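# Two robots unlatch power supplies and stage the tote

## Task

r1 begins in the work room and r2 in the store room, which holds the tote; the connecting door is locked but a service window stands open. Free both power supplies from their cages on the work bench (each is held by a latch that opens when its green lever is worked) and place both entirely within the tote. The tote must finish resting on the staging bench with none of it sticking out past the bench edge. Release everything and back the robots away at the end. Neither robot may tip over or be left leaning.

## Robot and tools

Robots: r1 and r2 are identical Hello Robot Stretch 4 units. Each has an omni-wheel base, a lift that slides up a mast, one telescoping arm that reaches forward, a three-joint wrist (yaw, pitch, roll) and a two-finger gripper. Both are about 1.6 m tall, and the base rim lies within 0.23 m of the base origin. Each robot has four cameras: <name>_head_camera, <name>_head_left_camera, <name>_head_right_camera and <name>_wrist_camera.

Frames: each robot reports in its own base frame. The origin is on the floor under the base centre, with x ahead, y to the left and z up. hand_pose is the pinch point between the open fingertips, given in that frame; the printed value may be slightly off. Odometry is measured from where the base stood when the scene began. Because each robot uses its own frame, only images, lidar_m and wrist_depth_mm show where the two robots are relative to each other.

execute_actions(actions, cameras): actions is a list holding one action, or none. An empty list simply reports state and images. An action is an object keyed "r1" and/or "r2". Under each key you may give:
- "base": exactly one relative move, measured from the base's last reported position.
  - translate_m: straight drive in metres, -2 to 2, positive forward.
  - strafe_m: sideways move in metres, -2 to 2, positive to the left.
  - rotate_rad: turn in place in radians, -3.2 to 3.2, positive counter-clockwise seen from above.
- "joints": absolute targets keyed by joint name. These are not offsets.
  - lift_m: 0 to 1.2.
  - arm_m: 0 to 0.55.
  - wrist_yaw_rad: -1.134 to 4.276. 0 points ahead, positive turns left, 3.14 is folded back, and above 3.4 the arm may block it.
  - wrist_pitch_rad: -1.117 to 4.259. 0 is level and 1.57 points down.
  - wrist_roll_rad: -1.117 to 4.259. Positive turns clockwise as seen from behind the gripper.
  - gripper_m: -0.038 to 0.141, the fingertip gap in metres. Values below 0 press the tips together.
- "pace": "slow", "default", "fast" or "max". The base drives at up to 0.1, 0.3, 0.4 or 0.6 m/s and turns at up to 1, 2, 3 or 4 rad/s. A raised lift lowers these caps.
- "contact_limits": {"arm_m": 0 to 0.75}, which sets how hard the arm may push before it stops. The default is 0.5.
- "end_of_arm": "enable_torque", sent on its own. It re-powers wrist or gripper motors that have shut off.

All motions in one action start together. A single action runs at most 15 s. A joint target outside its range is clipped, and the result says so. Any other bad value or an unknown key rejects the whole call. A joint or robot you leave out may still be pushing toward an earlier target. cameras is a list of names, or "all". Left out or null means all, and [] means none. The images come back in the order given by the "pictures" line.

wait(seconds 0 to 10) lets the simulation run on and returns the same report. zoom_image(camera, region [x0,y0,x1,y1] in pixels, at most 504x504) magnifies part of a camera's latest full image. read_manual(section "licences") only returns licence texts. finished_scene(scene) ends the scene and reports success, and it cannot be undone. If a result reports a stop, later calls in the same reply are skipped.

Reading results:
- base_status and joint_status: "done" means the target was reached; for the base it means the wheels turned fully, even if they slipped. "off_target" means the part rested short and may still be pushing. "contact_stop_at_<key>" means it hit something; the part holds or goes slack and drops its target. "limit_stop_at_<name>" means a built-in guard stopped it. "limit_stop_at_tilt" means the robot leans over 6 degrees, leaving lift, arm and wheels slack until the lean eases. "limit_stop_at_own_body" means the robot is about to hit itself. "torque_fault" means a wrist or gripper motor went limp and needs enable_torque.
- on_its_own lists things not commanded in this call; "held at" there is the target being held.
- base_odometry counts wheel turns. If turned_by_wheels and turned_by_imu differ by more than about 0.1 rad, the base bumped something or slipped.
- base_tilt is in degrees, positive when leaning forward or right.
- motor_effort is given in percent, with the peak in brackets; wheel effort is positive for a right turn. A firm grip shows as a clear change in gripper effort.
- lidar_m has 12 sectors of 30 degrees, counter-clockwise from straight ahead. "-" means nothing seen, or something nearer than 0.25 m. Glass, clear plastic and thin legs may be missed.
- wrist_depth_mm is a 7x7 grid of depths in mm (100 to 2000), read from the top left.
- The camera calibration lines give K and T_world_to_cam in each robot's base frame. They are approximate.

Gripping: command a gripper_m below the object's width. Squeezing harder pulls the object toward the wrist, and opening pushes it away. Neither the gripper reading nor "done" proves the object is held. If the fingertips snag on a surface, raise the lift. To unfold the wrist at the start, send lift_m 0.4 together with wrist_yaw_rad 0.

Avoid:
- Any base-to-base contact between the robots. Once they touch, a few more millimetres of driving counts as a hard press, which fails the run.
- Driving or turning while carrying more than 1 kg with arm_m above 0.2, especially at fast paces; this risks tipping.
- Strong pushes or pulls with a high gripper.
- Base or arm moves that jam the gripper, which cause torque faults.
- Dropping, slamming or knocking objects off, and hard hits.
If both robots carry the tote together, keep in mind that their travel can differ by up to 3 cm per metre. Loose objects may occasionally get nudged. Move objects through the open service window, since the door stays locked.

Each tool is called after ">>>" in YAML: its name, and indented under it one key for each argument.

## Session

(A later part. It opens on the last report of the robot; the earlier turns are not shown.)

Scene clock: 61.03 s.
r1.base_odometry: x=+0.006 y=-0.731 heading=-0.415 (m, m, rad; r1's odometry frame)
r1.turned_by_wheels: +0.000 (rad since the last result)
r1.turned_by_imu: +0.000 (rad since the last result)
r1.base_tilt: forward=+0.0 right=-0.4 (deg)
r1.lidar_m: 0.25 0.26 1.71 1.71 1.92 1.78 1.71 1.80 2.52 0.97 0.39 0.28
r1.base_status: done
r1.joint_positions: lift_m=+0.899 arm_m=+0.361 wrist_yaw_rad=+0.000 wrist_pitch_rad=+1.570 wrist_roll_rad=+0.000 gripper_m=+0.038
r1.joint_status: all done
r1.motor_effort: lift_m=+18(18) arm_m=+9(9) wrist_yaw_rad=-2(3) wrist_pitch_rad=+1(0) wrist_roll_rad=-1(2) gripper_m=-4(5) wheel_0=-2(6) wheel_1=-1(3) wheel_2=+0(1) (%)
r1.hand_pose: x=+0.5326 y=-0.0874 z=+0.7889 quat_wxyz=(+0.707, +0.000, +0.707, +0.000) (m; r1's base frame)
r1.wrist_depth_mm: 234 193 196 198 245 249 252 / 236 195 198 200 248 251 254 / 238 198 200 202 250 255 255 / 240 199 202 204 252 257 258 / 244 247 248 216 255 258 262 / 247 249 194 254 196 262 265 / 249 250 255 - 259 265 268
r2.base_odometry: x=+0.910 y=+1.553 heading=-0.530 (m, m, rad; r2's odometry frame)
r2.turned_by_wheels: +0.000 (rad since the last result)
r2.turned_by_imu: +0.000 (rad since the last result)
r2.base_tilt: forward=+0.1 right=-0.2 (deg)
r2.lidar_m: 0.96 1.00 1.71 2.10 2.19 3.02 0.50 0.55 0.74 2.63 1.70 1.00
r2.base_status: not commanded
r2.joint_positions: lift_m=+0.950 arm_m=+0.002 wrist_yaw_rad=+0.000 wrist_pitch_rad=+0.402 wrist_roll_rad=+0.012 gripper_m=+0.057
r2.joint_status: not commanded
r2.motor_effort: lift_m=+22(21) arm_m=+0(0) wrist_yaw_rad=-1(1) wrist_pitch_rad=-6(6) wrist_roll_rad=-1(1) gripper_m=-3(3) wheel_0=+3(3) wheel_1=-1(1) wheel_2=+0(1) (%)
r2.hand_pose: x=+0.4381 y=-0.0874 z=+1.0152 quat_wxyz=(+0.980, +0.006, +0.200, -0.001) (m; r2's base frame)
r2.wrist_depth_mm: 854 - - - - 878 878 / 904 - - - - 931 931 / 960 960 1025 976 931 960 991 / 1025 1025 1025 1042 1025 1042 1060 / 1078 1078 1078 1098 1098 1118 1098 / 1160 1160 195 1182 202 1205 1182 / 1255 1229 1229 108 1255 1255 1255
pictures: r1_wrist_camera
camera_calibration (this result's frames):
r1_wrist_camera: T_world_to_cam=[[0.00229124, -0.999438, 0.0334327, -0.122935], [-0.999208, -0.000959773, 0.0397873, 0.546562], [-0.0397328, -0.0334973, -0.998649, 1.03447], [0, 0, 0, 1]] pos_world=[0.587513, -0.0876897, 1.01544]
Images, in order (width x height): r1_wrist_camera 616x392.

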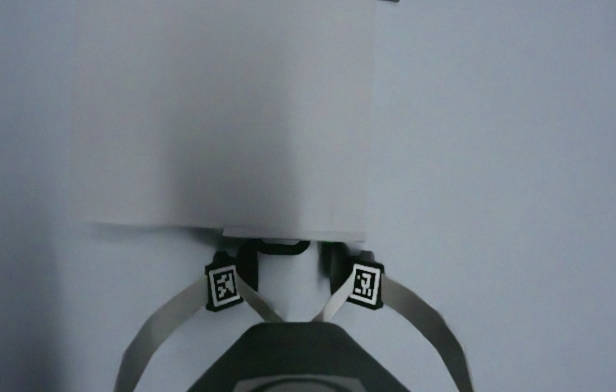

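>>> execute_actions:
  actions:
    - {"r1":{"joints":{"arm_m":0.374},"pace":"slow","contact_limits":{"arm_m":0.2}}}
  cameras: ["r1_wrist_camera","r1_head_camera"]

>>> zoom_image:
  camera: "r1_wrist_camera"
  region: [180, 180, 400, 320]

>>> zoom_image:
  camera: "r1_head_camera"
  region: [210, 360, 270, 420]

Scene clock: 62.10 s.
r1.base_odometry: x=+0.006 y=-0.731 heading=-0.415 (m, m, rad; r1's odometry frame)
r1.turned_by_wheels: +0.000 (rad since the last result)
r1.turned_by_imu: +0.000 (rad since the last result)
r1.base_tilt: forward=-0.1 right=-0.3 (deg)
r1.lidar_m: 0.26 0.28 1.71 1.71 1.93 1.78 1.70 1.82 2.52 0.97 0.39 0.26
r1.base_status: not commanded
r1.joint_positions: lift_m=+0.899 arm_m=+0.372 wrist_yaw_rad=-0.003 wrist_pitch_rad=+1.579 wrist_roll_rad=+0.000 gripper_m=+0.038
r1.joint_status: all done
r1.on_its_own: wrist_pitch_rad is at rest, and its effort (-25) is outside its rest range (-23 to +23)
r1.motor_effort: lift_m=+18(18) arm_m=+12(10) wrist_yaw_rad=+7(7) wrist_pitch_rad=-25(26) wrist_roll_rad=-3(2) gripper_m=-6(5) wheel_0=-2(2) wheel_1=+0(1) wheel_2=-2(2) (%)
r1.contact_limits: arm_m 0.2
r1.hand_pose: x=+0.5403 y=-0.0874 z=+0.7889 quat_wxyz=(+0.704, +0.001, +0.710, -0.001) (m; r1's base frame)
r1.wrist_depth_mm: 232 191 193 196 243 246 249 / 235 192 195 198 246 250 251 / 237 196 198 200 249 252 254 / 239 198 200 203 252 254 257 / 242 247 212 206 255 258 260 / 246 249 195 254 197 263 264 / 249 251 254 - 262 265 268
r2.base_odometry: x=+0.910 y=+1.553 heading=-0.530 (m, m, rad; r2's odometry frame)
r2.turned_by_wheels: +0.000 (rad since the last result)
r2.turned_by_imu: +0.000 (rad since the last result)
r2.base_tilt: forward=+0.1 right=-0.2 (deg)
r2.lidar_m: 0.97 1.02 1.74 2.10 2.21 3.01 0.49 0.55 0.73 2.63 1.71 1.02
r2.base_status: not commanded
r2.joint_positions: lift_m=+0.950 arm_m=+0.002 wrist_yaw_rad=+0.000 wrist_pitch_rad=+0.402 wrist_roll_rad=+0.012 gripper_m=+0.057
r2.joint_status: not commanded
r2.motor_effort: lift_m=+22(21) arm_m=+0(1) wrist_yaw_rad=-1(1) wrist_pitch_rad=-6(6) wrist_roll_rad=-1(2) gripper_m=-3(3) wheel_0=+3(3) wheel_1=-1(1) wheel_2=+0(0) (%)
r2.hand_pose: x=+0.4381 y=-0.0874 z=+1.0152 quat_wxyz=(+0.980, +0.006, +0.200, -0.001) (m; r2's base frame)
r2.wrist_depth_mm: 854 - - - - 891 878 / 891 - - - - 931 931 / 960 960 1025 976 931 960 976 / 1025 1025 1025 1042 1042 1042 1042 / 1078 1078 1078 1118 1098 1118 1118 / 1160 1160 195 1182 202 1182 1205 / 1229 1255 1255 108 1281 1255 1281
pictures: r1_head_camera, r1_wrist_camera
camera_calibration (this result's frames):
r1_wrist_camera: T_world_to_cam=[[-0.000558222, -0.999442, 0.0334121, -0.121391], [-0.998818, 0.00218129, 0.0485607, 0.547464], [-0.0486064, -0.0333455, -0.998261, 1.03929], [0, 0, 0, 1]] pos_world=[0.597265, -0.0878614, 1.01495]
Images, in order (width x height): r1_head_camera 420x560, r1_wrist_camera 616x392.

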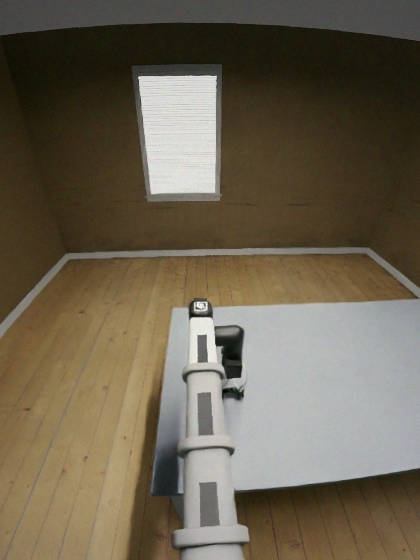

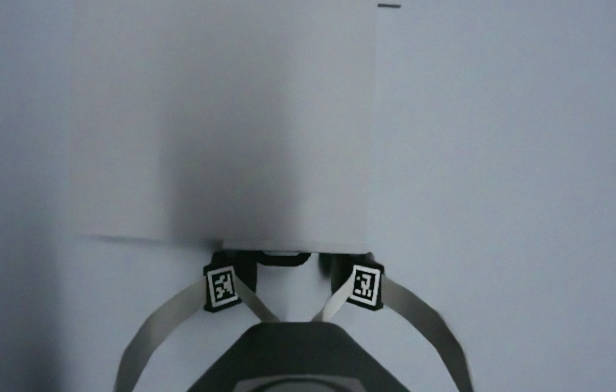

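Region (180, 180, 400, 320) of r1_wrist_camera's 616x392 image, scaled by 2.291; it fills the top 321 rows of this view, and the rest is white.

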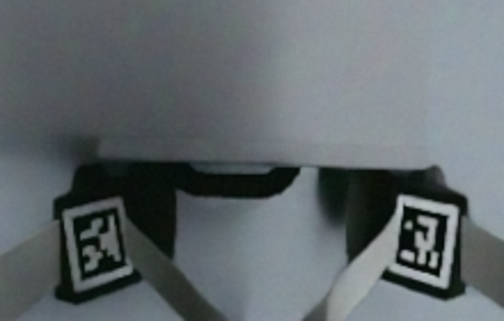

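Region (210, 360, 270, 420) of r1_head_camera's 420x560 image, scaled by 8.400, with more detail than that image has.

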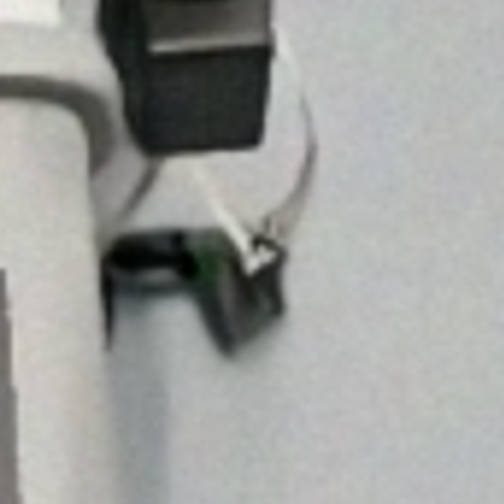

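>>> execute_actions:
  actions:
    - {"r1":{"joints":{"gripper_m":0.0,"lift_m":0.893},"pace":"slow"}}
  cameras: ["r1_wrist_camera","r1_head_camera"]

>>> zoom_image:
  camera: "r1_head_camera"
  region: [210, 360, 270, 420]

Scene clock: 63.93 s.
r1.base_odometry: x=+0.006 y=-0.731 heading=-0.415 (m, m, rad; r1's odometry frame)
r1.turned_by_wheels: +0.000 (rad since the last result)
r1.turned_by_imu: +0.000 (rad since the last result)
r1.base_tilt: forward=+0.0 right=-0.3 (deg)
r1.lidar_m: 0.25 0.27 1.71 1.69 1.92 1.77 1.72 1.81 2.52 0.98 0.38 0.28
r1.base_status: not commanded
r1.joint_positions: lift_m=+0.893 arm_m=+0.372 wrist_yaw_rad=-0.003 wrist_pitch_rad=+1.576 wrist_roll_rad=+0.001 gripper_m=+0.001
r1.joint_status: all done
r1.motor_effort: lift_m=+22(22) arm_m=+11(12) wrist_yaw_rad=+8(7) wrist_pitch_rad=-18(25) wrist_roll_rad=-6(3) gripper_m=-19(23) wheel_0=-3(4) wheel_1=-2(2) wheel_2=-4(4) (%)
r1.hand_pose: x=+0.5411 y=-0.0874 z=+0.7826 quat_wxyz=(+0.705, +0.002, +0.709, -0.002) (m; r1's base frame)
r1.wrist_depth_mm: 224 183 185 187 235 238 241 / 225 186 188 190 238 240 242 / 207 187 191 192 242 244 247 / 230 189 192 195 245 246 250 / 235 238 195 197 246 250 253 / 238 239 190 246 187 254 257 / 240 244 246 - 253 256 259
r2.base_odometry: x=+0.910 y=+1.553 heading=-0.530 (m, m, rad; r2's odometry frame)
r2.turned_by_wheels: +0.000 (rad since the last result)
r2.turned_by_imu: +0.000 (rad since the last result)
r2.base_tilt: forward=+0.1 right=-0.2 (deg)
r2.lidar_m: 0.98 1.03 1.73 2.11 2.21 3.02 0.48 0.57 0.71 2.61 1.71 1.02
r2.base_status: not commanded
r2.joint_positions: lift_m=+0.950 arm_m=+0.002 wrist_yaw_rad=+0.000 wrist_pitch_rad=+0.402 wrist_roll_rad=+0.012 gripper_m=+0.057
r2.joint_status: not commanded
r2.motor_effort: lift_m=+21(21) arm_m=+0(0) wrist_yaw_rad=-1(1) wrist_pitch_rad=-6(6) wrist_roll_rad=+0(3) gripper_m=-2(2) wheel_0=+3(3) wheel_1=-1(1) wheel_2=+0(0) (%)
r2.hand_pose: x=+0.4381 y=-0.0874 z=+1.0152 quat_wxyz=(+0.980, +0.006, +0.200, -0.001) (m; r2's base frame)
r2.wrist_depth_mm: 854 - - - - 891 891 / 904 - - - - 931 931 / 960 960 1025 976 931 960 976 / 1008 1025 1025 1042 1042 1025 1042 / 1078 1098 1098 1118 1098 1118 1098 / 1160 1160 194 1160 202 1182 1205 / 1229 1205 1255 108 1281 1281 1255
pictures: r1_head_camera, r1_wrist_camera
camera_calibration (this result's frames):
r1_wrist_camera: T_world_to_cam=[[-0.00184597, -0.99944, 0.0334226, -0.120491], [-0.998918, 0.0033962, 0.0463855, 0.550388], [-0.0464731, -0.0333008, -0.998364, 1.03193], [0, 0, 0, 1]] pos_world=[0.597526, -0.0879287, 1.00874]
Images, in order (width x height): r1_head_camera 420x560, r1_wrist_camera 616x392.

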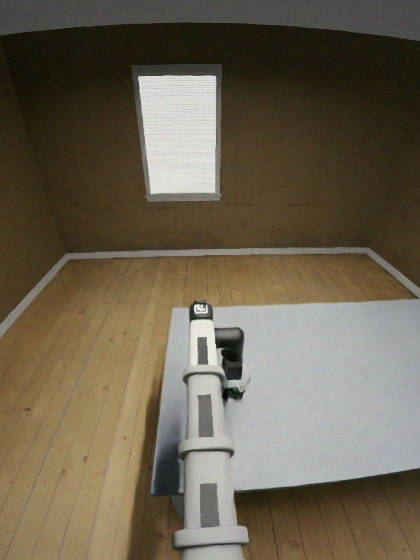

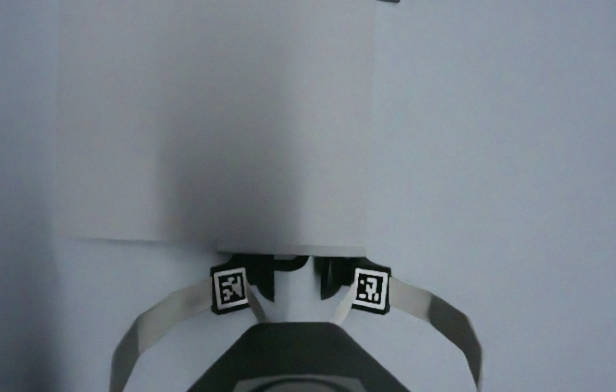

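Region (210, 360, 270, 420) of r1_head_camera's 420x560 image, scaled by 8.400, with more detail than that image has.

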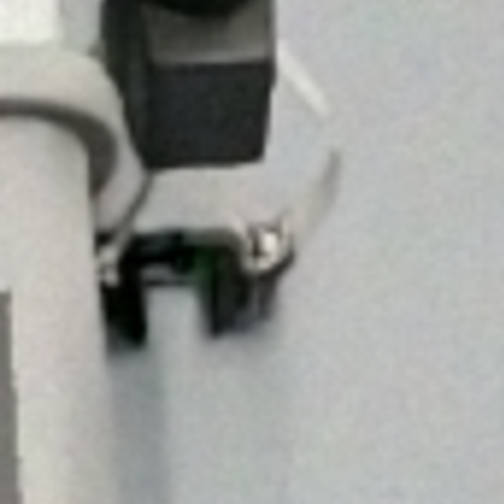

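>>> zoom_image:
  camera: "r1_wrist_camera"
  region: [200, 220, 400, 320]

Region (200, 220, 400, 320) of r1_wrist_camera's 616x392 image, scaled by 2.520.

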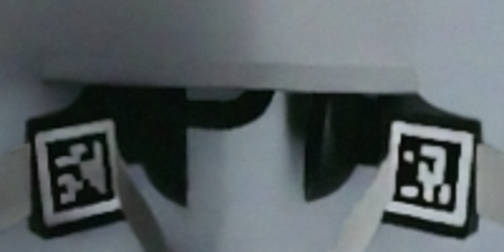

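>>> execute_actions:
  actions:
    - {"r1":{"joints":{"arm_m":0.36},"pace":"slow"}}
  cameras: ["r1_wrist_camera","r1_head_camera"]

>>> zoom_image:
  camera: "r1_wrist_camera"
  region: [200, 220, 400, 320]

Scene clock: 65.20 s.
r1.base_odometry: x=+0.006 y=-0.731 heading=-0.416 (m, m, rad; r1's odometry frame)
r1.turned_by_wheels: -0.001 (rad since the last result)
r1.turned_by_imu: -0.001 (rad since the last result)
r1.base_tilt: forward=+0.0 right=-0.4 (deg)
r1.lidar_m: 0.25 0.27 1.72 1.69 1.91 1.76 1.73 1.80 2.52 1.00 0.38 0.28
r1.base_status: not commanded
r1.joint_positions: lift_m=+0.893 arm_m=+0.362 wrist_yaw_rad=+0.000 wrist_pitch_rad=+1.568 wrist_roll_rad=+0.001 gripper_m=+0.000
r1.joint_status: all done
r1.motor_effort: lift_m=+22(22) arm_m=-10(11) wrist_yaw_rad=-1(8) wrist_pitch_rad=+2(18) wrist_roll_rad=-4(5) gripper_m=-12(20) wheel_0=-9(8) wheel_1=-3(3) wheel_2=-6(6) (%)
r1.hand_pose: x=+0.5333 y=-0.0874 z=+0.7826 quat_wxyz=(+0.708, +0.000, +0.706, +0.000) (m; r1's base frame)
r1.wrist_depth_mm: 207 187 190 192 240 244 247 / 187 189 191 194 242 247 249 / 211 191 194 196 246 249 251 / 212 193 196 198 248 251 255 / 236 240 202 201 251 253 257 / 239 242 186 248 188 257 259 / 241 243 246 - 256 259 263
r2.base_odometry: x=+0.910 y=+1.553 heading=-0.530 (m, m, rad; r2's odometry frame)
r2.turned_by_wheels: +0.000 (rad since the last result)
r2.turned_by_imu: +0.000 (rad since the last result)
r2.base_tilt: forward=+0.1 right=-0.2 (deg)
r2.lidar_m: 0.96 1.04 1.72 2.10 2.19 3.05 0.48 0.54 0.71 2.61 1.70 1.04
r2.base_status: not commanded
r2.joint_positions: lift_m=+0.950 arm_m=+0.002 wrist_yaw_rad=+0.000 wrist_pitch_rad=+0.402 wrist_roll_rad=+0.012 gripper_m=+0.057
r2.joint_status: not commanded
r2.motor_effort: lift_m=+21(21) arm_m=+0(0) wrist_yaw_rad=-1(1) wrist_pitch_rad=-7(6) wrist_roll_rad=-2(1) gripper_m=-2(2) wheel_0=+3(3) wheel_1=-1(1) wheel_2=+0(0) (%)
r2.hand_pose: x=+0.4381 y=-0.0874 z=+1.0152 quat_wxyz=(+0.980, +0.006, +0.200, -0.001) (m; r2's base frame)
r2.wrist_depth_mm: 854 - - - - 878 878 / 904 - - - - 931 931 / 946 960 1025 976 931 946 991 / 1008 1008 1025 1025 1042 1060 1042 / 1078 1078 1078 1118 1098 1118 1118 / 1160 1160 195 1182 202 1182 1205 / 1229 1229 1255 108 1255 1281 1281
pictures: r1_head_camera, r1_wrist_camera
camera_calibration (this result's frames):
r1_wrist_camera: T_world_to_cam=[[0.00113829, -0.99944, 0.033434, -0.122112], [-0.999262, 0.000147193, 0.0384206, 0.54876], [-0.038404, -0.0334531, -0.998702, 1.0275], [0, 0, 0, 1]] pos_world=[0.587954, -0.0877509, 1.00917]
Images, in order (width x height): r1_head_camera 420x560, r1_wrist_camera 616x392.

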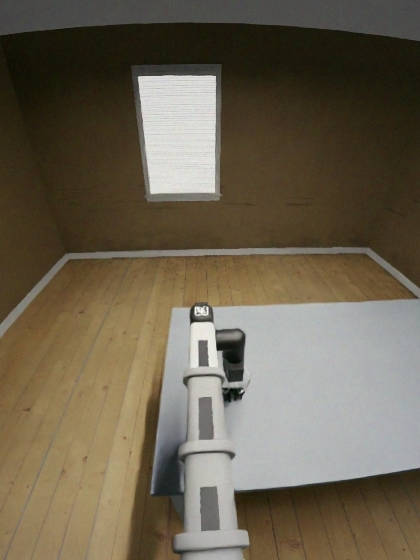

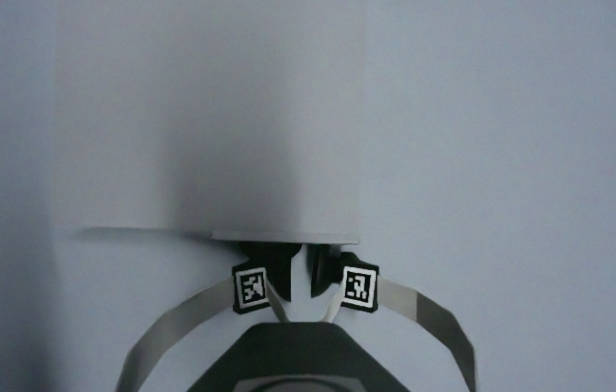

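Region (200, 220, 400, 320) of r1_wrist_camera's 616x392 image, scaled by 2.520.

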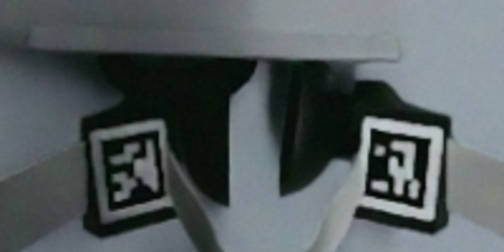

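>>> execute_actions:
  actions:
    - {"r1":{"joints":{"arm_m":0.345}, "pace":"slow"}}
  cameras: []

>>> execute_actions:
  actions:
    - {"r1":{"base":{"strafe_m":-0.008},"joints":{"gripper_m":0.064,"lift_m":0.908}}}
  cameras: []

>>> execute_actions:
  actions:
    - {"r1":{"joints":{"arm_m":0.363}, "pace":"slow"}}
  cameras: ["r1_wrist_camera"]

Scene clock: 66.73 s.
r1.base_odometry: x=+0.006 y=-0.731 heading=-0.414 (m, m, rad; r1's odometry frame)
r1.turned_by_wheels: +0.001 (rad since the last result)
r1.turned_by_imu: +0.002 (rad since the last result)
r1.base_tilt: forward=-0.1 right=-0.4 (deg)
r1.lidar_m: 0.25 0.26 1.69 1.70 1.93 1.77 1.70 1.80 2.52 0.97 0.36 0.27
r1.base_status: not commanded
r1.joint_positions: lift_m=+0.893 arm_m=+0.347 wrist_yaw_rad=+0.000 wrist_pitch_rad=+1.570 wrist_roll_rad=+0.000 gripper_m=+0.000
r1.joint_status: all done
r1.motor_effort: lift_m=+22(22) arm_m=-9(13) wrist_yaw_rad=-1(0) wrist_pitch_rad=+0(10) wrist_roll_rad=-2(6) gripper_m=-6(13) wheel_0=+0(9) wheel_1=+0(3) wheel_2=+0(6) (%)
r1.hand_pose: x=+0.5179 y=-0.0874 z=+0.7826 quat_wxyz=(+0.708, +0.000, +0.707, +0.000) (m; r1's base frame)
r1.wrist_depth_mm: 229 187 190 192 240 242 245 / 231 190 191 195 240 245 246 / 233 191 193 196 245 248 249 / 236 194 195 198 247 249 252 / 239 241 244 213 248 251 255 / 241 243 185 190 179 255 257 / 242 244 247 - 255 257 260
r2.base_odometry: x=+0.910 y=+1.553 heading=-0.530 (m, m, rad; r2's odometry frame)
r2.turned_by_wheels: +0.000 (rad since the last result)
r2.turned_by_imu: +0.000 (rad since the last result)
r2.base_tilt: forward=+0.1 right=-0.2 (deg)
r2.lidar_m: 0.96 1.03 1.74 2.10 2.20 3.05 0.49 0.54 0.75 2.61 1.74 1.03
r2.base_status: not commanded
r2.joint_positions: lift_m=+0.950 arm_m=+0.002 wrist_yaw_rad=+0.000 wrist_pitch_rad=+0.402 wrist_roll_rad=+0.012 gripper_m=+0.057
r2.joint_status: not commanded
r2.motor_effort: lift_m=+21(21) arm_m=+0(0) wrist_yaw_rad=-1(1) wrist_pitch_rad=-5(6) wrist_roll_rad=-3(0) gripper_m=-4(3) wheel_0=+3(3) wheel_1=-1(1) wheel_2=+0(0) (%)
r2.hand_pose: x=+0.4381 y=-0.0874 z=+1.0152 quat_wxyz=(+0.980, +0.006, +0.200, -0.001) (m; r2's base frame)
r2.wrist_depth_mm: 866 - - - - 878 878 / 904 - - - - 931 931 / 960 960 1025 976 931 960 991 / 1008 1025 1025 1042 1042 1042 1042 / 1078 1098 1078 1098 1098 1118 1118 / 1160 1182 195 1182 202 1205 1205 / 1255 1229 1255 108 1281 1255 1281
pictures: none
No camera images: the call's "cameras" was empty. Leave "cameras" out to get every camera's image.

Scene clock: 68.17 s.
r1.base_odometry: x=+0.002 y=-0.739 heading=-0.414 (m, m, rad; r1's odometry frame)
r1.turned_by_wheels: +0.000 (rad since the last result)
r1.turned_by_imu: +0.000 (rad since the last result)
r1.base_tilt: forward=+0.0 right=-0.4 (deg)
r1.lidar_m: 0.25 0.27 1.72 1.72 1.93 1.79 1.72 1.82 2.53 0.96 0.37 0.28
r1.base_status: done
r1.joint_positions: lift_m=+0.908 arm_m=+0.347 wrist_yaw_rad=+0.000 wrist_pitch_rad=+1.570 wrist_roll_rad=+0.000 gripper_m=+0.064
r1.joint_status: all done
r1.motor_effort: lift_m=+23(23) arm_m=-9(9) wrist_yaw_rad=-1(0) wrist_pitch_rad=-1(0) wrist_roll_rad=-3(1) gripper_m=-1(7) wheel_0=-2(6) wheel_1=+2(9) wheel_2=+0(0) (%)
r1.hand_pose: x=+0.5179 y=-0.0874 z=+0.7975 quat_wxyz=(+0.707, +0.000, +0.707, +0.000) (m; r1's base frame)
r1.wrist_depth_mm: 243 202 204 206 253 257 258 / 245 204 206 209 255 258 262 / 247 206 208 211 258 262 265 / 249 208 211 213 260 265 267 / 253 256 257 262 265 267 270 / 255 257 262 263 267 271 273 / 257 260 263 - 270 273 277
r2.base_odometry: x=+0.910 y=+1.553 heading=-0.530 (m, m, rad; r2's odometry frame)
r2.turned_by_wheels: +0.000 (rad since the last result)
r2.turned_by_imu: +0.000 (rad since the last result)
r2.base_tilt: forward=+0.1 right=-0.2 (deg)
r2.lidar_m: 0.96 1.04 1.71 2.10 2.20 3.01 0.47 0.55 0.76 2.62 1.70 1.01
r2.base_status: not commanded
r2.joint_positions: lift_m=+0.950 arm_m=+0.002 wrist_yaw_rad=+0.000 wrist_pitch_rad=+0.402 wrist_roll_rad=+0.012 gripper_m=+0.057
r2.joint_status: not commanded
r2.motor_effort: lift_m=+22(22) arm_m=+0(0) wrist_yaw_rad=-1(1) wrist_pitch_rad=-6(6) wrist_roll_rad=-2(4) gripper_m=-3(3) wheel_0=+3(3) wheel_1=-1(1) wheel_2=+0(0) (%)
r2.hand_pose: x=+0.4381 y=-0.0874 z=+1.0152 quat_wxyz=(+0.980, +0.006, +0.200, -0.001) (m; r2's base frame)
r2.wrist_depth_mm: 854 - - - - 891 878 / 904 - - - - 931 931 / 946 946 1042 991 946 960 991 / 1025 1025 1008 1025 1042 1042 1042 / 1078 1078 1078 1098 1098 1098 1118 / 1160 1160 195 1160 202 1182 1182 / 1229 1229 1229 108 1281 1281 1281
pictures: none
No camera images: the call's "cameras" was empty. Leave "cameras" out to get every camera's image.

Scene clock: 69.30 s.
r1.base_odometry: x=+0.002 y=-0.739 heading=-0.414 (m, m, rad; r1's odometry frame)
r1.turned_by_wheels: +0.000 (rad since the last result)
r1.turned_by_imu: +0.000 (rad since the last result)
r1.base_tilt: forward=+0.0 right=-0.3 (deg)
r1.lidar_m: 0.26 0.28 1.71 1.71 1.92 1.78 1.71 1.80 2.52 0.99 0.37 0.28
r1.base_status: not commanded
r1.joint_positions: lift_m=+0.908 arm_m=+0.361 wrist_yaw_rad=+0.000 wrist_pitch_rad=+1.570 wrist_roll_rad=+0.000 gripper_m=+0.064
r1.joint_status: all done
r1.motor_effort: lift_m=+23(23) arm_m=+9(10) wrist_yaw_rad=-2(1) wrist_pitch_rad=+0(1) wrist_roll_rad=+0(4) gripper_m=-2(1) wheel_0=-1(1) wheel_1=+2(2) wheel_2=+0(0) (%)
r1.hand_pose: x=+0.5326 y=-0.0874 z=+0.7975 quat_wxyz=(+0.707, +0.000, +0.707, +0.000) (m; r1's base frame)
r1.wrist_depth_mm: 243 202 204 206 254 257 259 / 244 204 206 209 256 259 263 / 247 206 208 211 259 262 265 / 249 208 211 212 262 264 266 / 252 254 256 260 264 266 271 / 256 257 260 263 264 271 274 / 258 259 263 - 271 273 274
r2.base_odometry: x=+0.910 y=+1.553 heading=-0.530 (m, m, rad; r2's odometry frame)
r2.turned_by_wheels: +0.000 (rad since the last result)
r2.turned_by_imu: +0.000 (rad since the last result)
r2.base_tilt: forward=+0.1 right=-0.2 (deg)
r2.lidar_m: 0.97 1.03 1.75 2.10 2.20 3.00 0.49 0.53 0.73 2.61 1.69 1.03
r2.base_status: not commanded
r2.joint_positions: lift_m=+0.950 arm_m=+0.002 wrist_yaw_rad=+0.000 wrist_pitch_rad=+0.402 wrist_roll_rad=+0.012 gripper_m=+0.057
r2.joint_status: not commanded
r2.motor_effort: lift_m=+22(22) arm_m=-1(0) wrist_yaw_rad=-1(1) wrist_pitch_rad=-6(5) wrist_roll_rad=-2(1) gripper_m=-3(3) wheel_0=+3(3) wheel_1=-1(1) wheel_2=+0(0) (%)
r2.hand_pose: x=+0.4381 y=-0.0874 z=+1.0152 quat_wxyz=(+0.980, +0.006, +0.200, -0.001) (m; r2's base frame)
r2.wrist_depth_mm: 854 - - - - 891 878 / 904 - - - - 931 931 / 960 960 1025 976 931 960 1008 / 1025 1025 1008 1025 1025 1042 1042 / 1078 1098 1098 1098 1098 1118 1118 / 1138 1160 195 1160 202 1205 1205 / 1229 1229 1255 108 1255 1255 1255
pictures: r1_wrist_camera
camera_calibration (this result's frames):
r1_wrist_camera: T_world_to_cam=[[0.00208678, -0.999439, 0.0334327, -0.123114], [-0.999211, -0.000757996, 0.0397084, 0.546302], [-0.0396608, -0.0334892, -0.998652, 1.04302], [0, 0, 0, 1]] pos_world=[0.587495, -0.0877009, 1.02403]
Images, in order (width x height): r1_wrist_camera 616x392.

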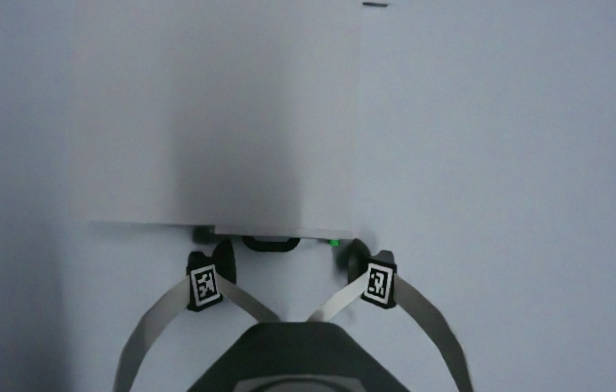

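>>> execute_actions:
  actions:
    - {"r1":{"base":{"strafe_m":0.008},"joints":{"gripper_m":0.036},"pace":"slow"}}
  cameras: ["r1_wrist_camera"]

>>> execute_actions:
  actions:
    - {"r1":{"joints":{"arm_m":0.374,"wrist_roll_rad":0.03},"pace":"slow","contact_limits":{"arm_m":0.2}}}
  cameras: ["r1_wrist_camera","r1_head_camera"]

>>> zoom_image:
  camera: "r1_head_camera"
  region: [210, 360, 270, 420]

Scene clock: 70.87 s.
r1.base_odometry: x=+0.006 y=-0.731 heading=-0.414 (m, m, rad; r1's odometry frame)
r1.turned_by_wheels: +0.000 (rad since the last result)
r1.turned_by_imu: +0.000 (rad since the last result)
r1.base_tilt: forward=+0.0 right=-0.3 (deg)
r1.lidar_m: 0.25 0.29 1.70 1.72 1.94 1.78 1.71 1.80 2.54 0.99 0.37 0.28
r1.base_status: done
r1.joint_positions: lift_m=+0.908 arm_m=+0.361 wrist_yaw_rad=+0.000 wrist_pitch_rad=+1.570 wrist_roll_rad=+0.000 gripper_m=+0.036
r1.joint_status: all done
r1.motor_effort: lift_m=+23(23) arm_m=+9(9) wrist_yaw_rad=-1(1) wrist_pitch_rad=+0(1) wrist_roll_rad=-1(1) gripper_m=-7(5) wheel_0=-2(4) wheel_1=-1(6) wheel_2=+0(0) (%)
r1.hand_pose: x=+0.5326 y=-0.0874 z=+0.7975 quat_wxyz=(+0.707, +0.000, +0.707, +0.000) (m; r1's base frame)
r1.wrist_depth_mm: 243 201 204 206 253 257 259 / 245 203 206 208 257 259 262 / 248 206 208 211 258 263 265 / 250 208 210 213 263 264 267 / 252 255 256 259 264 267 271 / 254 257 193 263 195 270 274 / 257 259 263 - 271 273 276
r2.base_odometry: x=+0.910 y=+1.553 heading=-0.530 (m, m, rad; r2's odometry frame)
r2.turned_by_wheels: +0.000 (rad since the last result)
r2.turned_by_imu: +0.000 (rad since the last result)
r2.base_tilt: forward=+0.1 right=-0.2 (deg)
r2.lidar_m: 0.98 1.02 1.75 2.09 2.24 3.03 0.49 0.55 0.73 2.62 1.69 1.03
r2.base_status: not commanded
r2.joint_positions: lift_m=+0.950 arm_m=+0.002 wrist_yaw_rad=+0.000 wrist_pitch_rad=+0.402 wrist_roll_rad=+0.012 gripper_m=+0.057
r2.joint_status: not commanded
r2.motor_effort: lift_m=+21(22) arm_m=+0(0) wrist_yaw_rad=-1(1) wrist_pitch_rad=-6(5) wrist_roll_rad=-2(1) gripper_m=-3(1) wheel_0=+3(3) wheel_1=-1(1) wheel_2=+0(0) (%)
r2.hand_pose: x=+0.4381 y=-0.0874 z=+1.0152 quat_wxyz=(+0.980, +0.006, +0.200, -0.001) (m; r2's base frame)
r2.wrist_depth_mm: 854 - - - - 878 891 / 891 - - - - 931 931 / 946 960 1025 976 931 960 976 / 1008 1025 1025 1025 1042 1042 1060 / 1078 1098 1078 1098 1078 1118 1138 / 1160 1182 195 1160 202 1205 1182 / 1229 1229 1229 108 1255 1281 1255
pictures: r1_wrist_camera
camera_calibration (this result's frames):
r1_wrist_camera: T_world_to_cam=[[0.00208637, -0.999439, 0.0334327, -0.123114], [-0.999211, -0.000757588, 0.0397083, 0.546308], [-0.0396607, -0.0334892, -0.998652, 1.04302], [0, 0, 0, 1]] pos_world=[0.587501, -0.0877009, 1.02403]
Images, in order (width x height): r1_wrist_camera 616x392.

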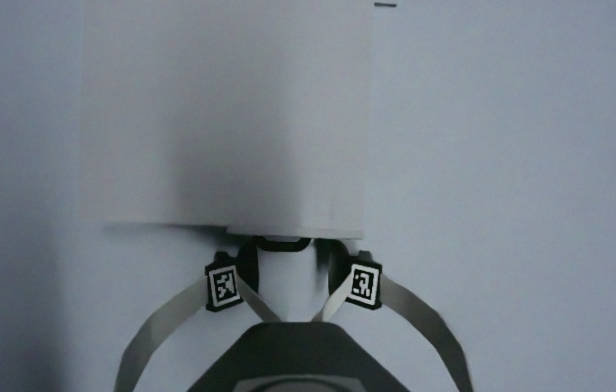

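Scene clock: 71.80 s.
r1.base_odometry: x=+0.006 y=-0.731 heading=-0.414 (m, m, rad; r1's odometry frame)
r1.turned_by_wheels: +0.000 (rad since the last result)
r1.turned_by_imu: +0.000 (rad since the last result)
r1.base_tilt: forward=-0.1 right=-0.4 (deg)
r1.lidar_m: 0.25 0.28 1.71 1.70 1.92 1.78 1.73 1.82 2.53 1.00 0.39 0.28
r1.base_status: not commanded
r1.joint_positions: lift_m=+0.908 arm_m=+0.372 wrist_yaw_rad=-0.002 wrist_pitch_rad=+1.577 wrist_roll_rad=+0.030 gripper_m=+0.036
r1.joint_status: all done
r1.motor_effort: lift_m=+23(23) arm_m=+11(13) wrist_yaw_rad=+5(5) wrist_pitch_rad=-22(21) wrist_roll_rad=+0(2) gripper_m=-6(7) wheel_0=-1(2) wheel_1=+0(0) wheel_2=-1(1) (%)
r1.contact_limits: arm_m 0.2
r1.hand_pose: x=+0.5409 y=-0.0874 z=+0.7976 quat_wxyz=(+0.705, +0.011, +0.709, -0.011) (m; r1's base frame)
r1.wrist_depth_mm: 241 200 203 205 252 255 258 / 244 203 205 208 255 259 259 / 245 205 207 210 258 263 265 / 249 208 209 212 260 264 267 / 252 254 213 216 263 268 271 / 255 257 196 263 197 271 273 / 258 259 263 - 270 273 278
r2.base_odometry: x=+0.910 y=+1.553 heading=-0.530 (m, m, rad; r2's odometry frame)
r2.turned_by_wheels: +0.000 (rad since the last result)
r2.turned_by_imu: +0.000 (rad since the last result)
r2.base_tilt: forward=+0.2 right=-0.2 (deg)
r2.lidar_m: 0.97 1.02 1.71 2.10 2.16 3.01 0.48 0.55 0.73 2.62 1.74 1.02
r2.base_status: not commanded
r2.joint_positions: lift_m=+0.950 arm_m=+0.002 wrist_yaw_rad=+0.000 wrist_pitch_rad=+0.402 wrist_roll_rad=+0.012 gripper_m=+0.057
r2.joint_status: not commanded
r2.motor_effort: lift_m=+21(21) arm_m=-1(0) wrist_yaw_rad=-1(1) wrist_pitch_rad=-5(6) wrist_roll_rad=-1(4) gripper_m=-2(3) wheel_0=+3(3) wheel_1=-1(1) wheel_2=+0(0) (%)
r2.hand_pose: x=+0.4381 y=-0.0874 z=+1.0152 quat_wxyz=(+0.980, +0.006, +0.200, -0.001) (m; r2's base frame)
r2.wrist_depth_mm: 854 - - - - 891 891 / 891 - - - - 931 917 / 946 960 1025 976 931 960 991 / 1008 1025 1025 1025 1042 1025 1042 / 1078 1078 1078 1098 1098 1098 1138 / 1138 1138 195 1160 202 1182 1205 / 1229 1229 1255 108 1255 1255 1281
pictures: r1_head_camera, r1_wrist_camera
camera_calibration (this result's frames):
r1_wrist_camera: T_world_to_cam=[[-0.0295819, -0.998997, 0.0336017, -0.106095], [-0.998406, 0.0311472, 0.0470598, 0.551115], [-0.0480592, -0.032156, -0.998327, 1.04778], [0, 0, 0, 1]] pos_world=[0.597454, -0.0894618, 1.02366]
Images, in order (width x height): r1_head_camera 420x560, r1_wrist_camera 616x392.

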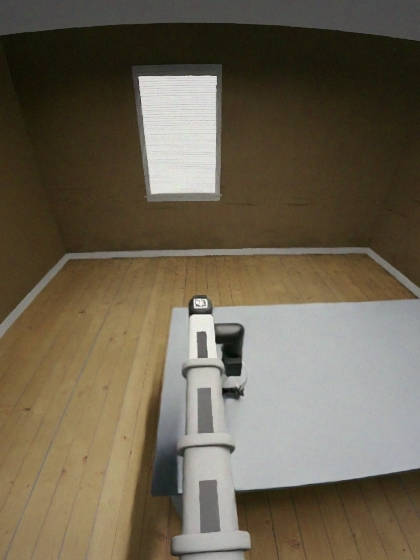

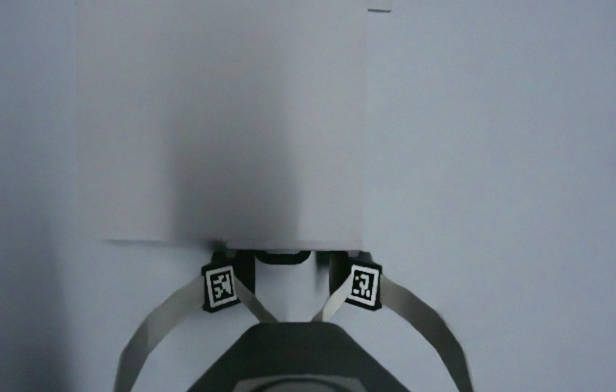

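Region (210, 360, 270, 420) of r1_head_camera's 420x560 image, scaled by 8.400, with more detail than that image has.

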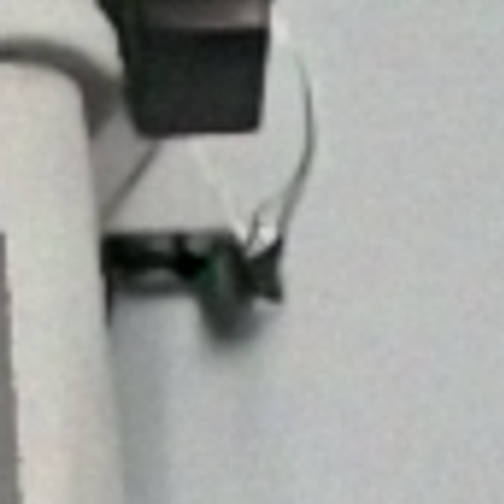

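Lever still captured. Squeeze in steps.

>>> execute_actions:
  actions:
    - {"r1":{"joints":{"gripper_m":0.01,"lift_m":0.904},"pace":"slow"}}
  cameras: ["r1_wrist_camera"]

>>> execute_actions:
  actions:
    - {"r1":{"joints":{"gripper_m":-0.015,"lift_m":0.898},"pace":"slow"}}
  cameras: ["r1_wrist_camera","r1_head_camera"]

>>> zoom_image:
  camera: "r1_head_camera"
  region: [210, 360, 270, 420]

Scene clock: 73.27 s.
r1.base_odometry: x=+0.006 y=-0.731 heading=-0.414 (m, m, rad; r1's odometry frame)
r1.turned_by_wheels: +0.000 (rad since the last result)
r1.turned_by_imu: +0.000 (rad since the last result)
r1.base_tilt: forward=+0.0 right=-0.4 (deg)
r1.lidar_m: 0.25 0.26 1.69 1.72 1.93 1.77 1.72 1.81 2.51 0.99 0.37 0.27
r1.base_status: not commanded
r1.joint_positions: lift_m=+0.904 arm_m=+0.372 wrist_yaw_rad=-0.003 wrist_pitch_rad=+1.578 wrist_roll_rad=+0.030 gripper_m=+0.010
r1.joint_status: all done
r1.motor_effort: lift_m=+19(23) arm_m=+11(11) wrist_yaw_rad=+5(6) wrist_pitch_rad=-23(22) wrist_roll_rad=-1(1) gripper_m=-20(21) wheel_0=-1(1) wheel_1=+0(1) wheel_2=-1(1) (%)
r1.hand_pose: x=+0.5407 y=-0.0874 z=+0.7939 quat_wxyz=(+0.705, +0.011, +0.709, -0.011) (m; r1's base frame)
r1.wrist_depth_mm: 236 195 198 199 248 250 252 / 239 197 201 202 250 252 255 / 242 200 202 205 252 256 257 / 244 202 204 208 256 259 263 / 248 251 207 213 258 263 266 / 251 252 190 258 193 265 268 / 253 257 258 - 266 268 272
r2.base_odometry: x=+0.910 y=+1.553 heading=-0.530 (m, m, rad; r2's odometry frame)
r2.turned_by_wheels: +0.000 (rad since the last result)
r2.turned_by_imu: +0.000 (rad since the last result)
r2.base_tilt: forward=+0.1 right=-0.2 (deg)
r2.lidar_m: 0.94 1.02 1.73 2.11 2.21 3.00 0.49 0.54 0.72 2.60 1.74 0.99
r2.base_status: not commanded
r2.joint_positions: lift_m=+0.950 arm_m=+0.002 wrist_yaw_rad=+0.000 wrist_pitch_rad=+0.402 wrist_roll_rad=+0.012 gripper_m=+0.057
r2.joint_status: not commanded
r2.motor_effort: lift_m=+21(21) arm_m=+0(0) wrist_yaw_rad=-1(1) wrist_pitch_rad=-6(6) wrist_roll_rad=-1(2) gripper_m=-3(3) wheel_0=+3(3) wheel_1=-1(1) wheel_2=+0(0) (%)
r2.hand_pose: x=+0.4381 y=-0.0874 z=+1.0152 quat_wxyz=(+0.980, +0.006, +0.200, -0.001) (m; r2's base frame)
r2.wrist_depth_mm: 854 - - - - 878 878 / 904 - - - - 931 931 / 946 960 1025 991 946 960 991 / 1008 1008 1025 1042 1025 1042 1042 / 1078 1078 1078 1098 1098 1118 1118 / 1160 1182 195 1160 202 1182 1205 / 1229 1229 1255 108 1281 1281 1255
pictures: r1_wrist_camera
camera_calibration (this result's frames):
r1_wrist_camera: T_world_to_cam=[[-0.0296692, -0.998994, 0.0336156, -0.105938], [-0.998379, 0.0312517, 0.0475721, 0.550729], [-0.0485748, -0.0321497, -0.998302, 1.04433], [0, 0, 0, 1]] pos_world=[0.597422, -0.0894675, 1.01992]
Images, in order (width x height): r1_wrist_camera 616x392.

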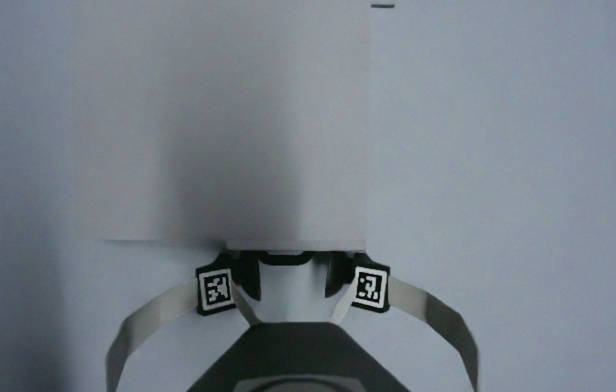

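Scene clock: 74.47 s.
r1.base_odometry: x=+0.006 y=-0.731 heading=-0.414 (m, m, rad; r1's odometry frame)
r1.turned_by_wheels: +0.000 (rad since the last result)
r1.turned_by_imu: +0.000 (rad since the last result)
r1.base_tilt: forward=+0.0 right=-0.3 (deg)
r1.lidar_m: 0.25 0.27 1.69 1.70 1.93 1.77 1.73 1.82 2.52 0.98 0.39 0.27
r1.base_status: not commanded
r1.joint_positions: lift_m=+0.898 arm_m=+0.372 wrist_yaw_rad=-0.003 wrist_pitch_rad=+1.579 wrist_roll_rad=+0.030 gripper_m=-0.014
r1.joint_status: all done
r1.on_its_own: wrist_pitch_rad is at rest, and its effort (-27) is outside its rest range (-23 to +23)
r1.motor_effort: lift_m=+19(20) arm_m=+11(11) wrist_yaw_rad=+8(7) wrist_pitch_rad=-27(27) wrist_roll_rad=-2(2) gripper_m=-24(24) wheel_0=+0(0) wheel_1=+0(0) wheel_2=-1(1) (%)
r1.hand_pose: x=+0.5402 y=-0.0874 z=+0.7879 quat_wxyz=(+0.704, +0.012, +0.710, -0.012) (m; r1's base frame)
r1.wrist_depth_mm: 229 189 191 194 241 244 247 / 232 191 193 196 243 247 249 / 235 194 196 198 246 249 252 / 238 196 198 201 250 252 254 / 241 244 201 203 252 255 258 / 244 245 185 251 185 258 263 / 247 250 252 - 259 262 265
r2.base_odometry: x=+0.910 y=+1.553 heading=-0.530 (m, m, rad; r2's odometry frame)
r2.turned_by_wheels: +0.000 (rad since the last result)
r2.turned_by_imu: +0.000 (rad since the last result)
r2.base_tilt: forward=+0.1 right=-0.3 (deg)
r2.lidar_m: 0.97 1.00 1.72 2.10 2.21 3.03 0.49 0.53 0.74 2.61 1.72 1.01
r2.base_status: not commanded
r2.joint_positions: lift_m=+0.950 arm_m=+0.002 wrist_yaw_rad=+0.000 wrist_pitch_rad=+0.402 wrist_roll_rad=+0.012 gripper_m=+0.057
r2.joint_status: not commanded
r2.motor_effort: lift_m=+21(21) arm_m=+0(0) wrist_yaw_rad=-1(1) wrist_pitch_rad=-6(6) wrist_roll_rad=-2(1) gripper_m=-3(4) wheel_0=+3(3) wheel_1=-1(1) wheel_2=+0(0) (%)
r2.hand_pose: x=+0.4381 y=-0.0874 z=+1.0152 quat_wxyz=(+0.980, +0.006, +0.200, -0.001) (m; r2's base frame)
r2.wrist_depth_mm: 854 - - - - 891 878 / 904 - - - - 931 931 / 946 960 1025 976 931 960 991 / 1025 1008 1025 1042 1042 1060 1060 / 1078 1098 1098 1098 1078 1118 1118 / 1160 1160 195 1182 202 1205 1205 / 1255 1229 1255 108 1255 1255 1281
pictures: r1_head_camera, r1_wrist_camera
camera_calibration (this result's frames):
r1_wrist_camera: T_world_to_cam=[[-0.0302328, -0.998976, 0.0336614, -0.105479], [-0.998277, 0.0318715, 0.0492591, 0.549146], [-0.0502815, -0.0321142, -0.998219, 1.03918], [0, 0, 0, 1]] pos_world=[0.597263, -0.089501, 1.01383]
Images, in order (width x height): r1_head_camera 420x560, r1_wrist_camera 616x392.

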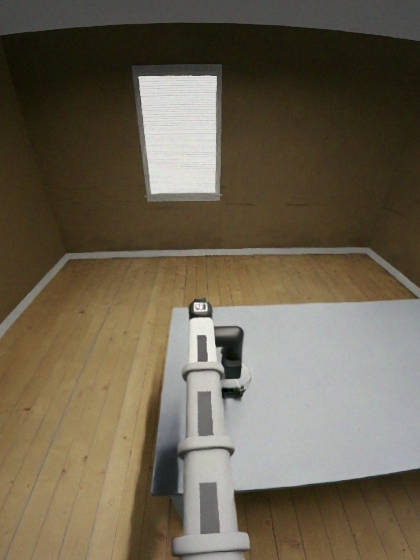

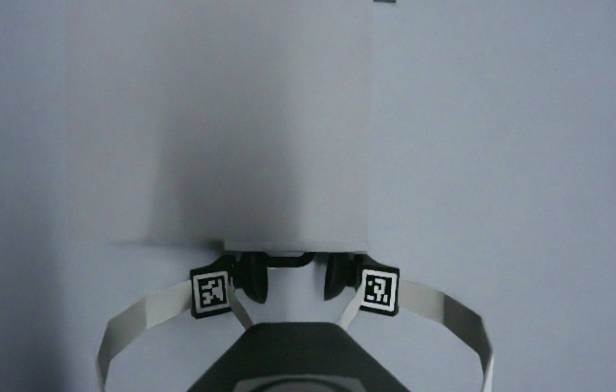

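Region (210, 360, 270, 420) of r1_head_camera's 420x560 image, scaled by 8.400, with more detail than that image has.

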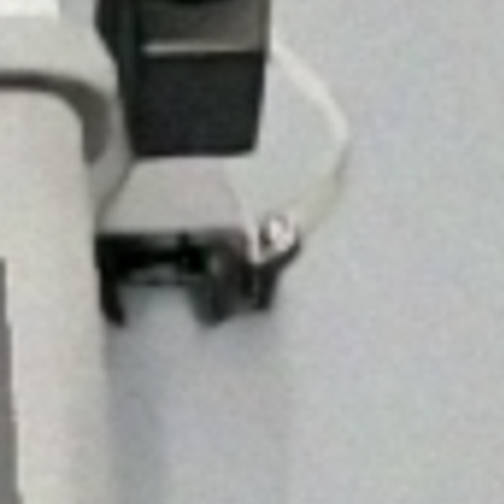

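>>> execute_actions:
  actions:
    - {"r1":{"joints":{"arm_m":0.36},"pace":"slow"}}
  cameras: ["r1_wrist_camera"]

>>> zoom_image:
  camera: "r1_wrist_camera"
  region: [190, 210, 410, 320]

Scene clock: 75.60 s.
r1.base_odometry: x=+0.006 y=-0.731 heading=-0.414 (m, m, rad; r1's odometry frame)
r1.turned_by_wheels: +0.000 (rad since the last result)
r1.turned_by_imu: +0.000 (rad since the last result)
r1.base_tilt: forward=-0.1 right=-0.4 (deg)
r1.lidar_m: 0.25 0.28 1.69 1.70 1.92 1.77 1.72 1.82 2.54 0.98 0.37 0.28
r1.base_status: not commanded
r1.joint_positions: lift_m=+0.898 arm_m=+0.362 wrist_yaw_rad=+0.002 wrist_pitch_rad=+1.562 wrist_roll_rad=+0.030 gripper_m=-0.014
r1.joint_status: all done
r1.motor_effort: lift_m=+20(20) arm_m=-12(12) wrist_yaw_rad=-8(8) wrist_pitch_rad=+22(28) wrist_roll_rad=+0(0) gripper_m=-26(25) wheel_0=+0(0) wheel_1=+0(1) wheel_2=+1(1) (%)
r1.hand_pose: x=+0.5357 y=-0.0874 z=+0.7877 quat_wxyz=(+0.710, +0.010, +0.704, -0.010) (m; r1's base frame)
r1.wrist_depth_mm: 233 193 195 197 245 248 251 / 236 195 197 200 247 250 253 / 238 196 198 201 249 252 255 / 240 198 201 202 251 254 259 / 242 246 202 206 253 257 259 / 244 247 186 252 185 259 263 / 246 249 251 - 258 263 265
r2.base_odometry: x=+0.910 y=+1.553 heading=-0.530 (m, m, rad; r2's odometry frame)
r2.turned_by_wheels: +0.000 (rad since the last result)
r2.turned_by_imu: +0.000 (rad since the last result)
r2.base_tilt: forward=+0.1 right=-0.2 (deg)
r2.lidar_m: 0.96 1.00 1.74 2.10 2.21 3.03 0.50 0.54 0.75 2.61 1.72 1.02
r2.base_status: not commanded
r2.joint_positions: lift_m=+0.950 arm_m=+0.002 wrist_yaw_rad=+0.000 wrist_pitch_rad=+0.402 wrist_roll_rad=+0.012 gripper_m=+0.057
r2.joint_status: not commanded
r2.motor_effort: lift_m=+21(21) arm_m=+0(0) wrist_yaw_rad=+0(1) wrist_pitch_rad=-7(6) wrist_roll_rad=-2(0) gripper_m=-3(2) wheel_0=+3(3) wheel_1=-1(1) wheel_2=+0(0) (%)
r2.hand_pose: x=+0.4381 y=-0.0874 z=+1.0152 quat_wxyz=(+0.980, +0.006, +0.200, -0.001) (m; r2's base frame)
r2.wrist_depth_mm: 854 - - - - 878 878 / 904 - - - - 931 931 / 960 960 1025 976 946 976 991 / 1008 1025 1025 1025 1042 1042 1060 / 1078 1078 1098 1098 1078 1118 1118 / 1160 1160 195 1160 202 1182 1205 / 1255 1255 1255 108 1255 1281 1281
pictures: r1_wrist_camera
camera_calibration (this result's frames):
r1_wrist_camera: T_world_to_cam=[[-0.0253881, -0.999126, 0.0331924, -0.107853], [-0.999132, 0.0264574, 0.0321823, 0.558071], [-0.0330323, -0.0323465, -0.998931, 1.03013], [0, 0, 0, 1]] pos_world=[0.588876, -0.0892025, 1.01465]
Images, in order (width x height): r1_wrist_camera 616x392.

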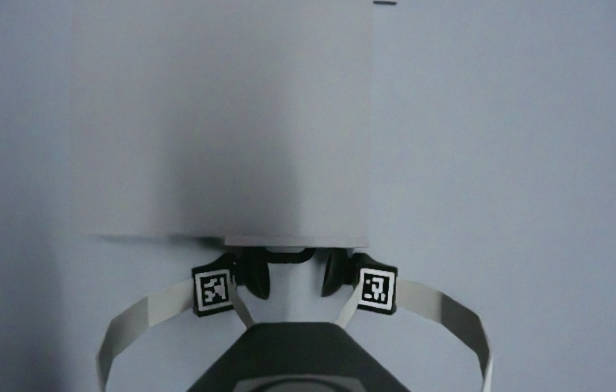

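Region (190, 210, 410, 320) of r1_wrist_camera's 616x392 image, scaled by 2.291.

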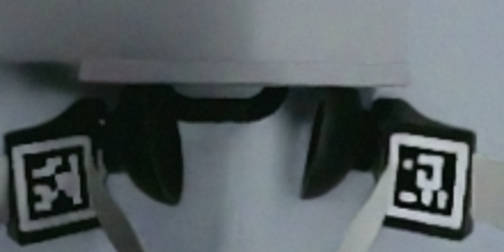

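>>> execute_actions:
  actions:
    - {"r1":{"joints":{"arm_m":0.354},"pace":"slow"}}
  cameras: ["r1_wrist_camera"]

>>> zoom_image:
  camera: "r1_wrist_camera"
  region: [190, 210, 410, 320]

Scene clock: 76.47 s.
r1.base_odometry: x=+0.006 y=-0.731 heading=-0.414 (m, m, rad; r1's odometry frame)
r1.turned_by_wheels: +0.000 (rad since the last result)
r1.turned_by_imu: +0.000 (rad since the last result)
r1.base_tilt: forward=+0.0 right=-0.4 (deg)
r1.lidar_m: 0.25 0.26 1.71 1.72 1.91 1.79 1.71 1.82 2.49 0.96 0.38 0.29
r1.base_status: not commanded
r1.joint_positions: lift_m=+0.898 arm_m=+0.356 wrist_yaw_rad=+0.004 wrist_pitch_rad=+1.557 wrist_roll_rad=+0.030 gripper_m=-0.014
r1.joint_status: all done
r1.on_its_own: wrist_pitch_rad is at rest, and its effort (+36) is outside its rest range (-23 to +23)
r1.motor_effort: lift_m=+21(21) arm_m=-13(13) wrist_yaw_rad=-13(12) wrist_pitch_rad=+36(36) wrist_roll_rad=-2(1) gripper_m=-25(26) wheel_0=+0(0) wheel_1=+0(0) wheel_2=+3(3) (%)
r1.hand_pose: x=+0.5315 y=-0.0874 z=+0.7877 quat_wxyz=(+0.712, +0.009, +0.702, -0.009) (m; r1's base frame)
r1.wrist_depth_mm: 236 195 198 199 247 250 252 / 237 196 198 201 249 252 255 / 238 198 200 202 251 254 257 / 240 199 202 204 253 256 257 / 244 246 206 206 254 258 260 / 245 247 198 252 188 259 262 / 248 251 253 - 259 263 264
r2.base_odometry: x=+0.910 y=+1.553 heading=-0.530 (m, m, rad; r2's odometry frame)
r2.turned_by_wheels: +0.000 (rad since the last result)
r2.turned_by_imu: +0.000 (rad since the last result)
r2.base_tilt: forward=+0.1 right=-0.2 (deg)
r2.lidar_m: 0.96 1.01 1.71 2.11 2.19 3.00 0.48 0.55 0.74 2.59 1.75 1.03
r2.base_status: not commanded
r2.joint_positions: lift_m=+0.950 arm_m=+0.002 wrist_yaw_rad=+0.000 wrist_pitch_rad=+0.402 wrist_roll_rad=+0.012 gripper_m=+0.057
r2.joint_status: not commanded
r2.motor_effort: lift_m=+21(21) arm_m=+0(0) wrist_yaw_rad=-1(1) wrist_pitch_rad=-7(6) wrist_roll_rad=-2(2) gripper_m=-2(3) wheel_0=+3(3) wheel_1=-1(1) wheel_2=-1(0) (%)
r2.hand_pose: x=+0.4381 y=-0.0874 z=+1.0152 quat_wxyz=(+0.980, +0.006, +0.200, -0.001) (m; r2's base frame)
r2.wrist_depth_mm: 866 - - - - 878 878 / 904 - - - - 931 931 / 960 960 1025 976 931 960 991 / 1008 1025 1025 1025 1042 1042 1042 / 1078 1078 1098 1098 1098 1118 1118 / 1160 1160 195 1160 202 1205 1205 / 1255 1229 1229 108 1281 1255 1229
pictures: r1_wrist_camera
camera_calibration (this result's frames):
r1_wrist_camera: T_world_to_cam=[[-0.0244575, -0.999155, 0.0330457, -0.10833], [-0.999311, 0.0253577, 0.0271031, 0.557909], [-0.0279181, -0.0323601, -0.999086, 1.02739], [0, 0, 0, 1]] pos_world=[0.583558, -0.0891395, 1.01491]
Images, in order (width x height): r1_wrist_camera 616x392.

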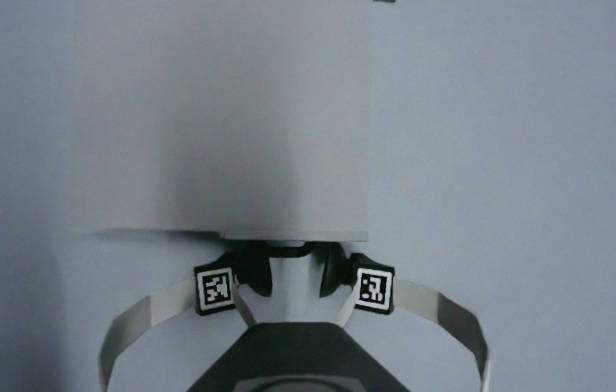

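Region (190, 210, 410, 320) of r1_wrist_camera's 616x392 image, scaled by 2.291.

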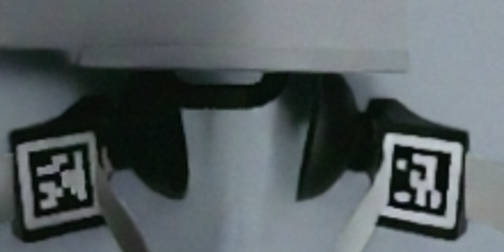

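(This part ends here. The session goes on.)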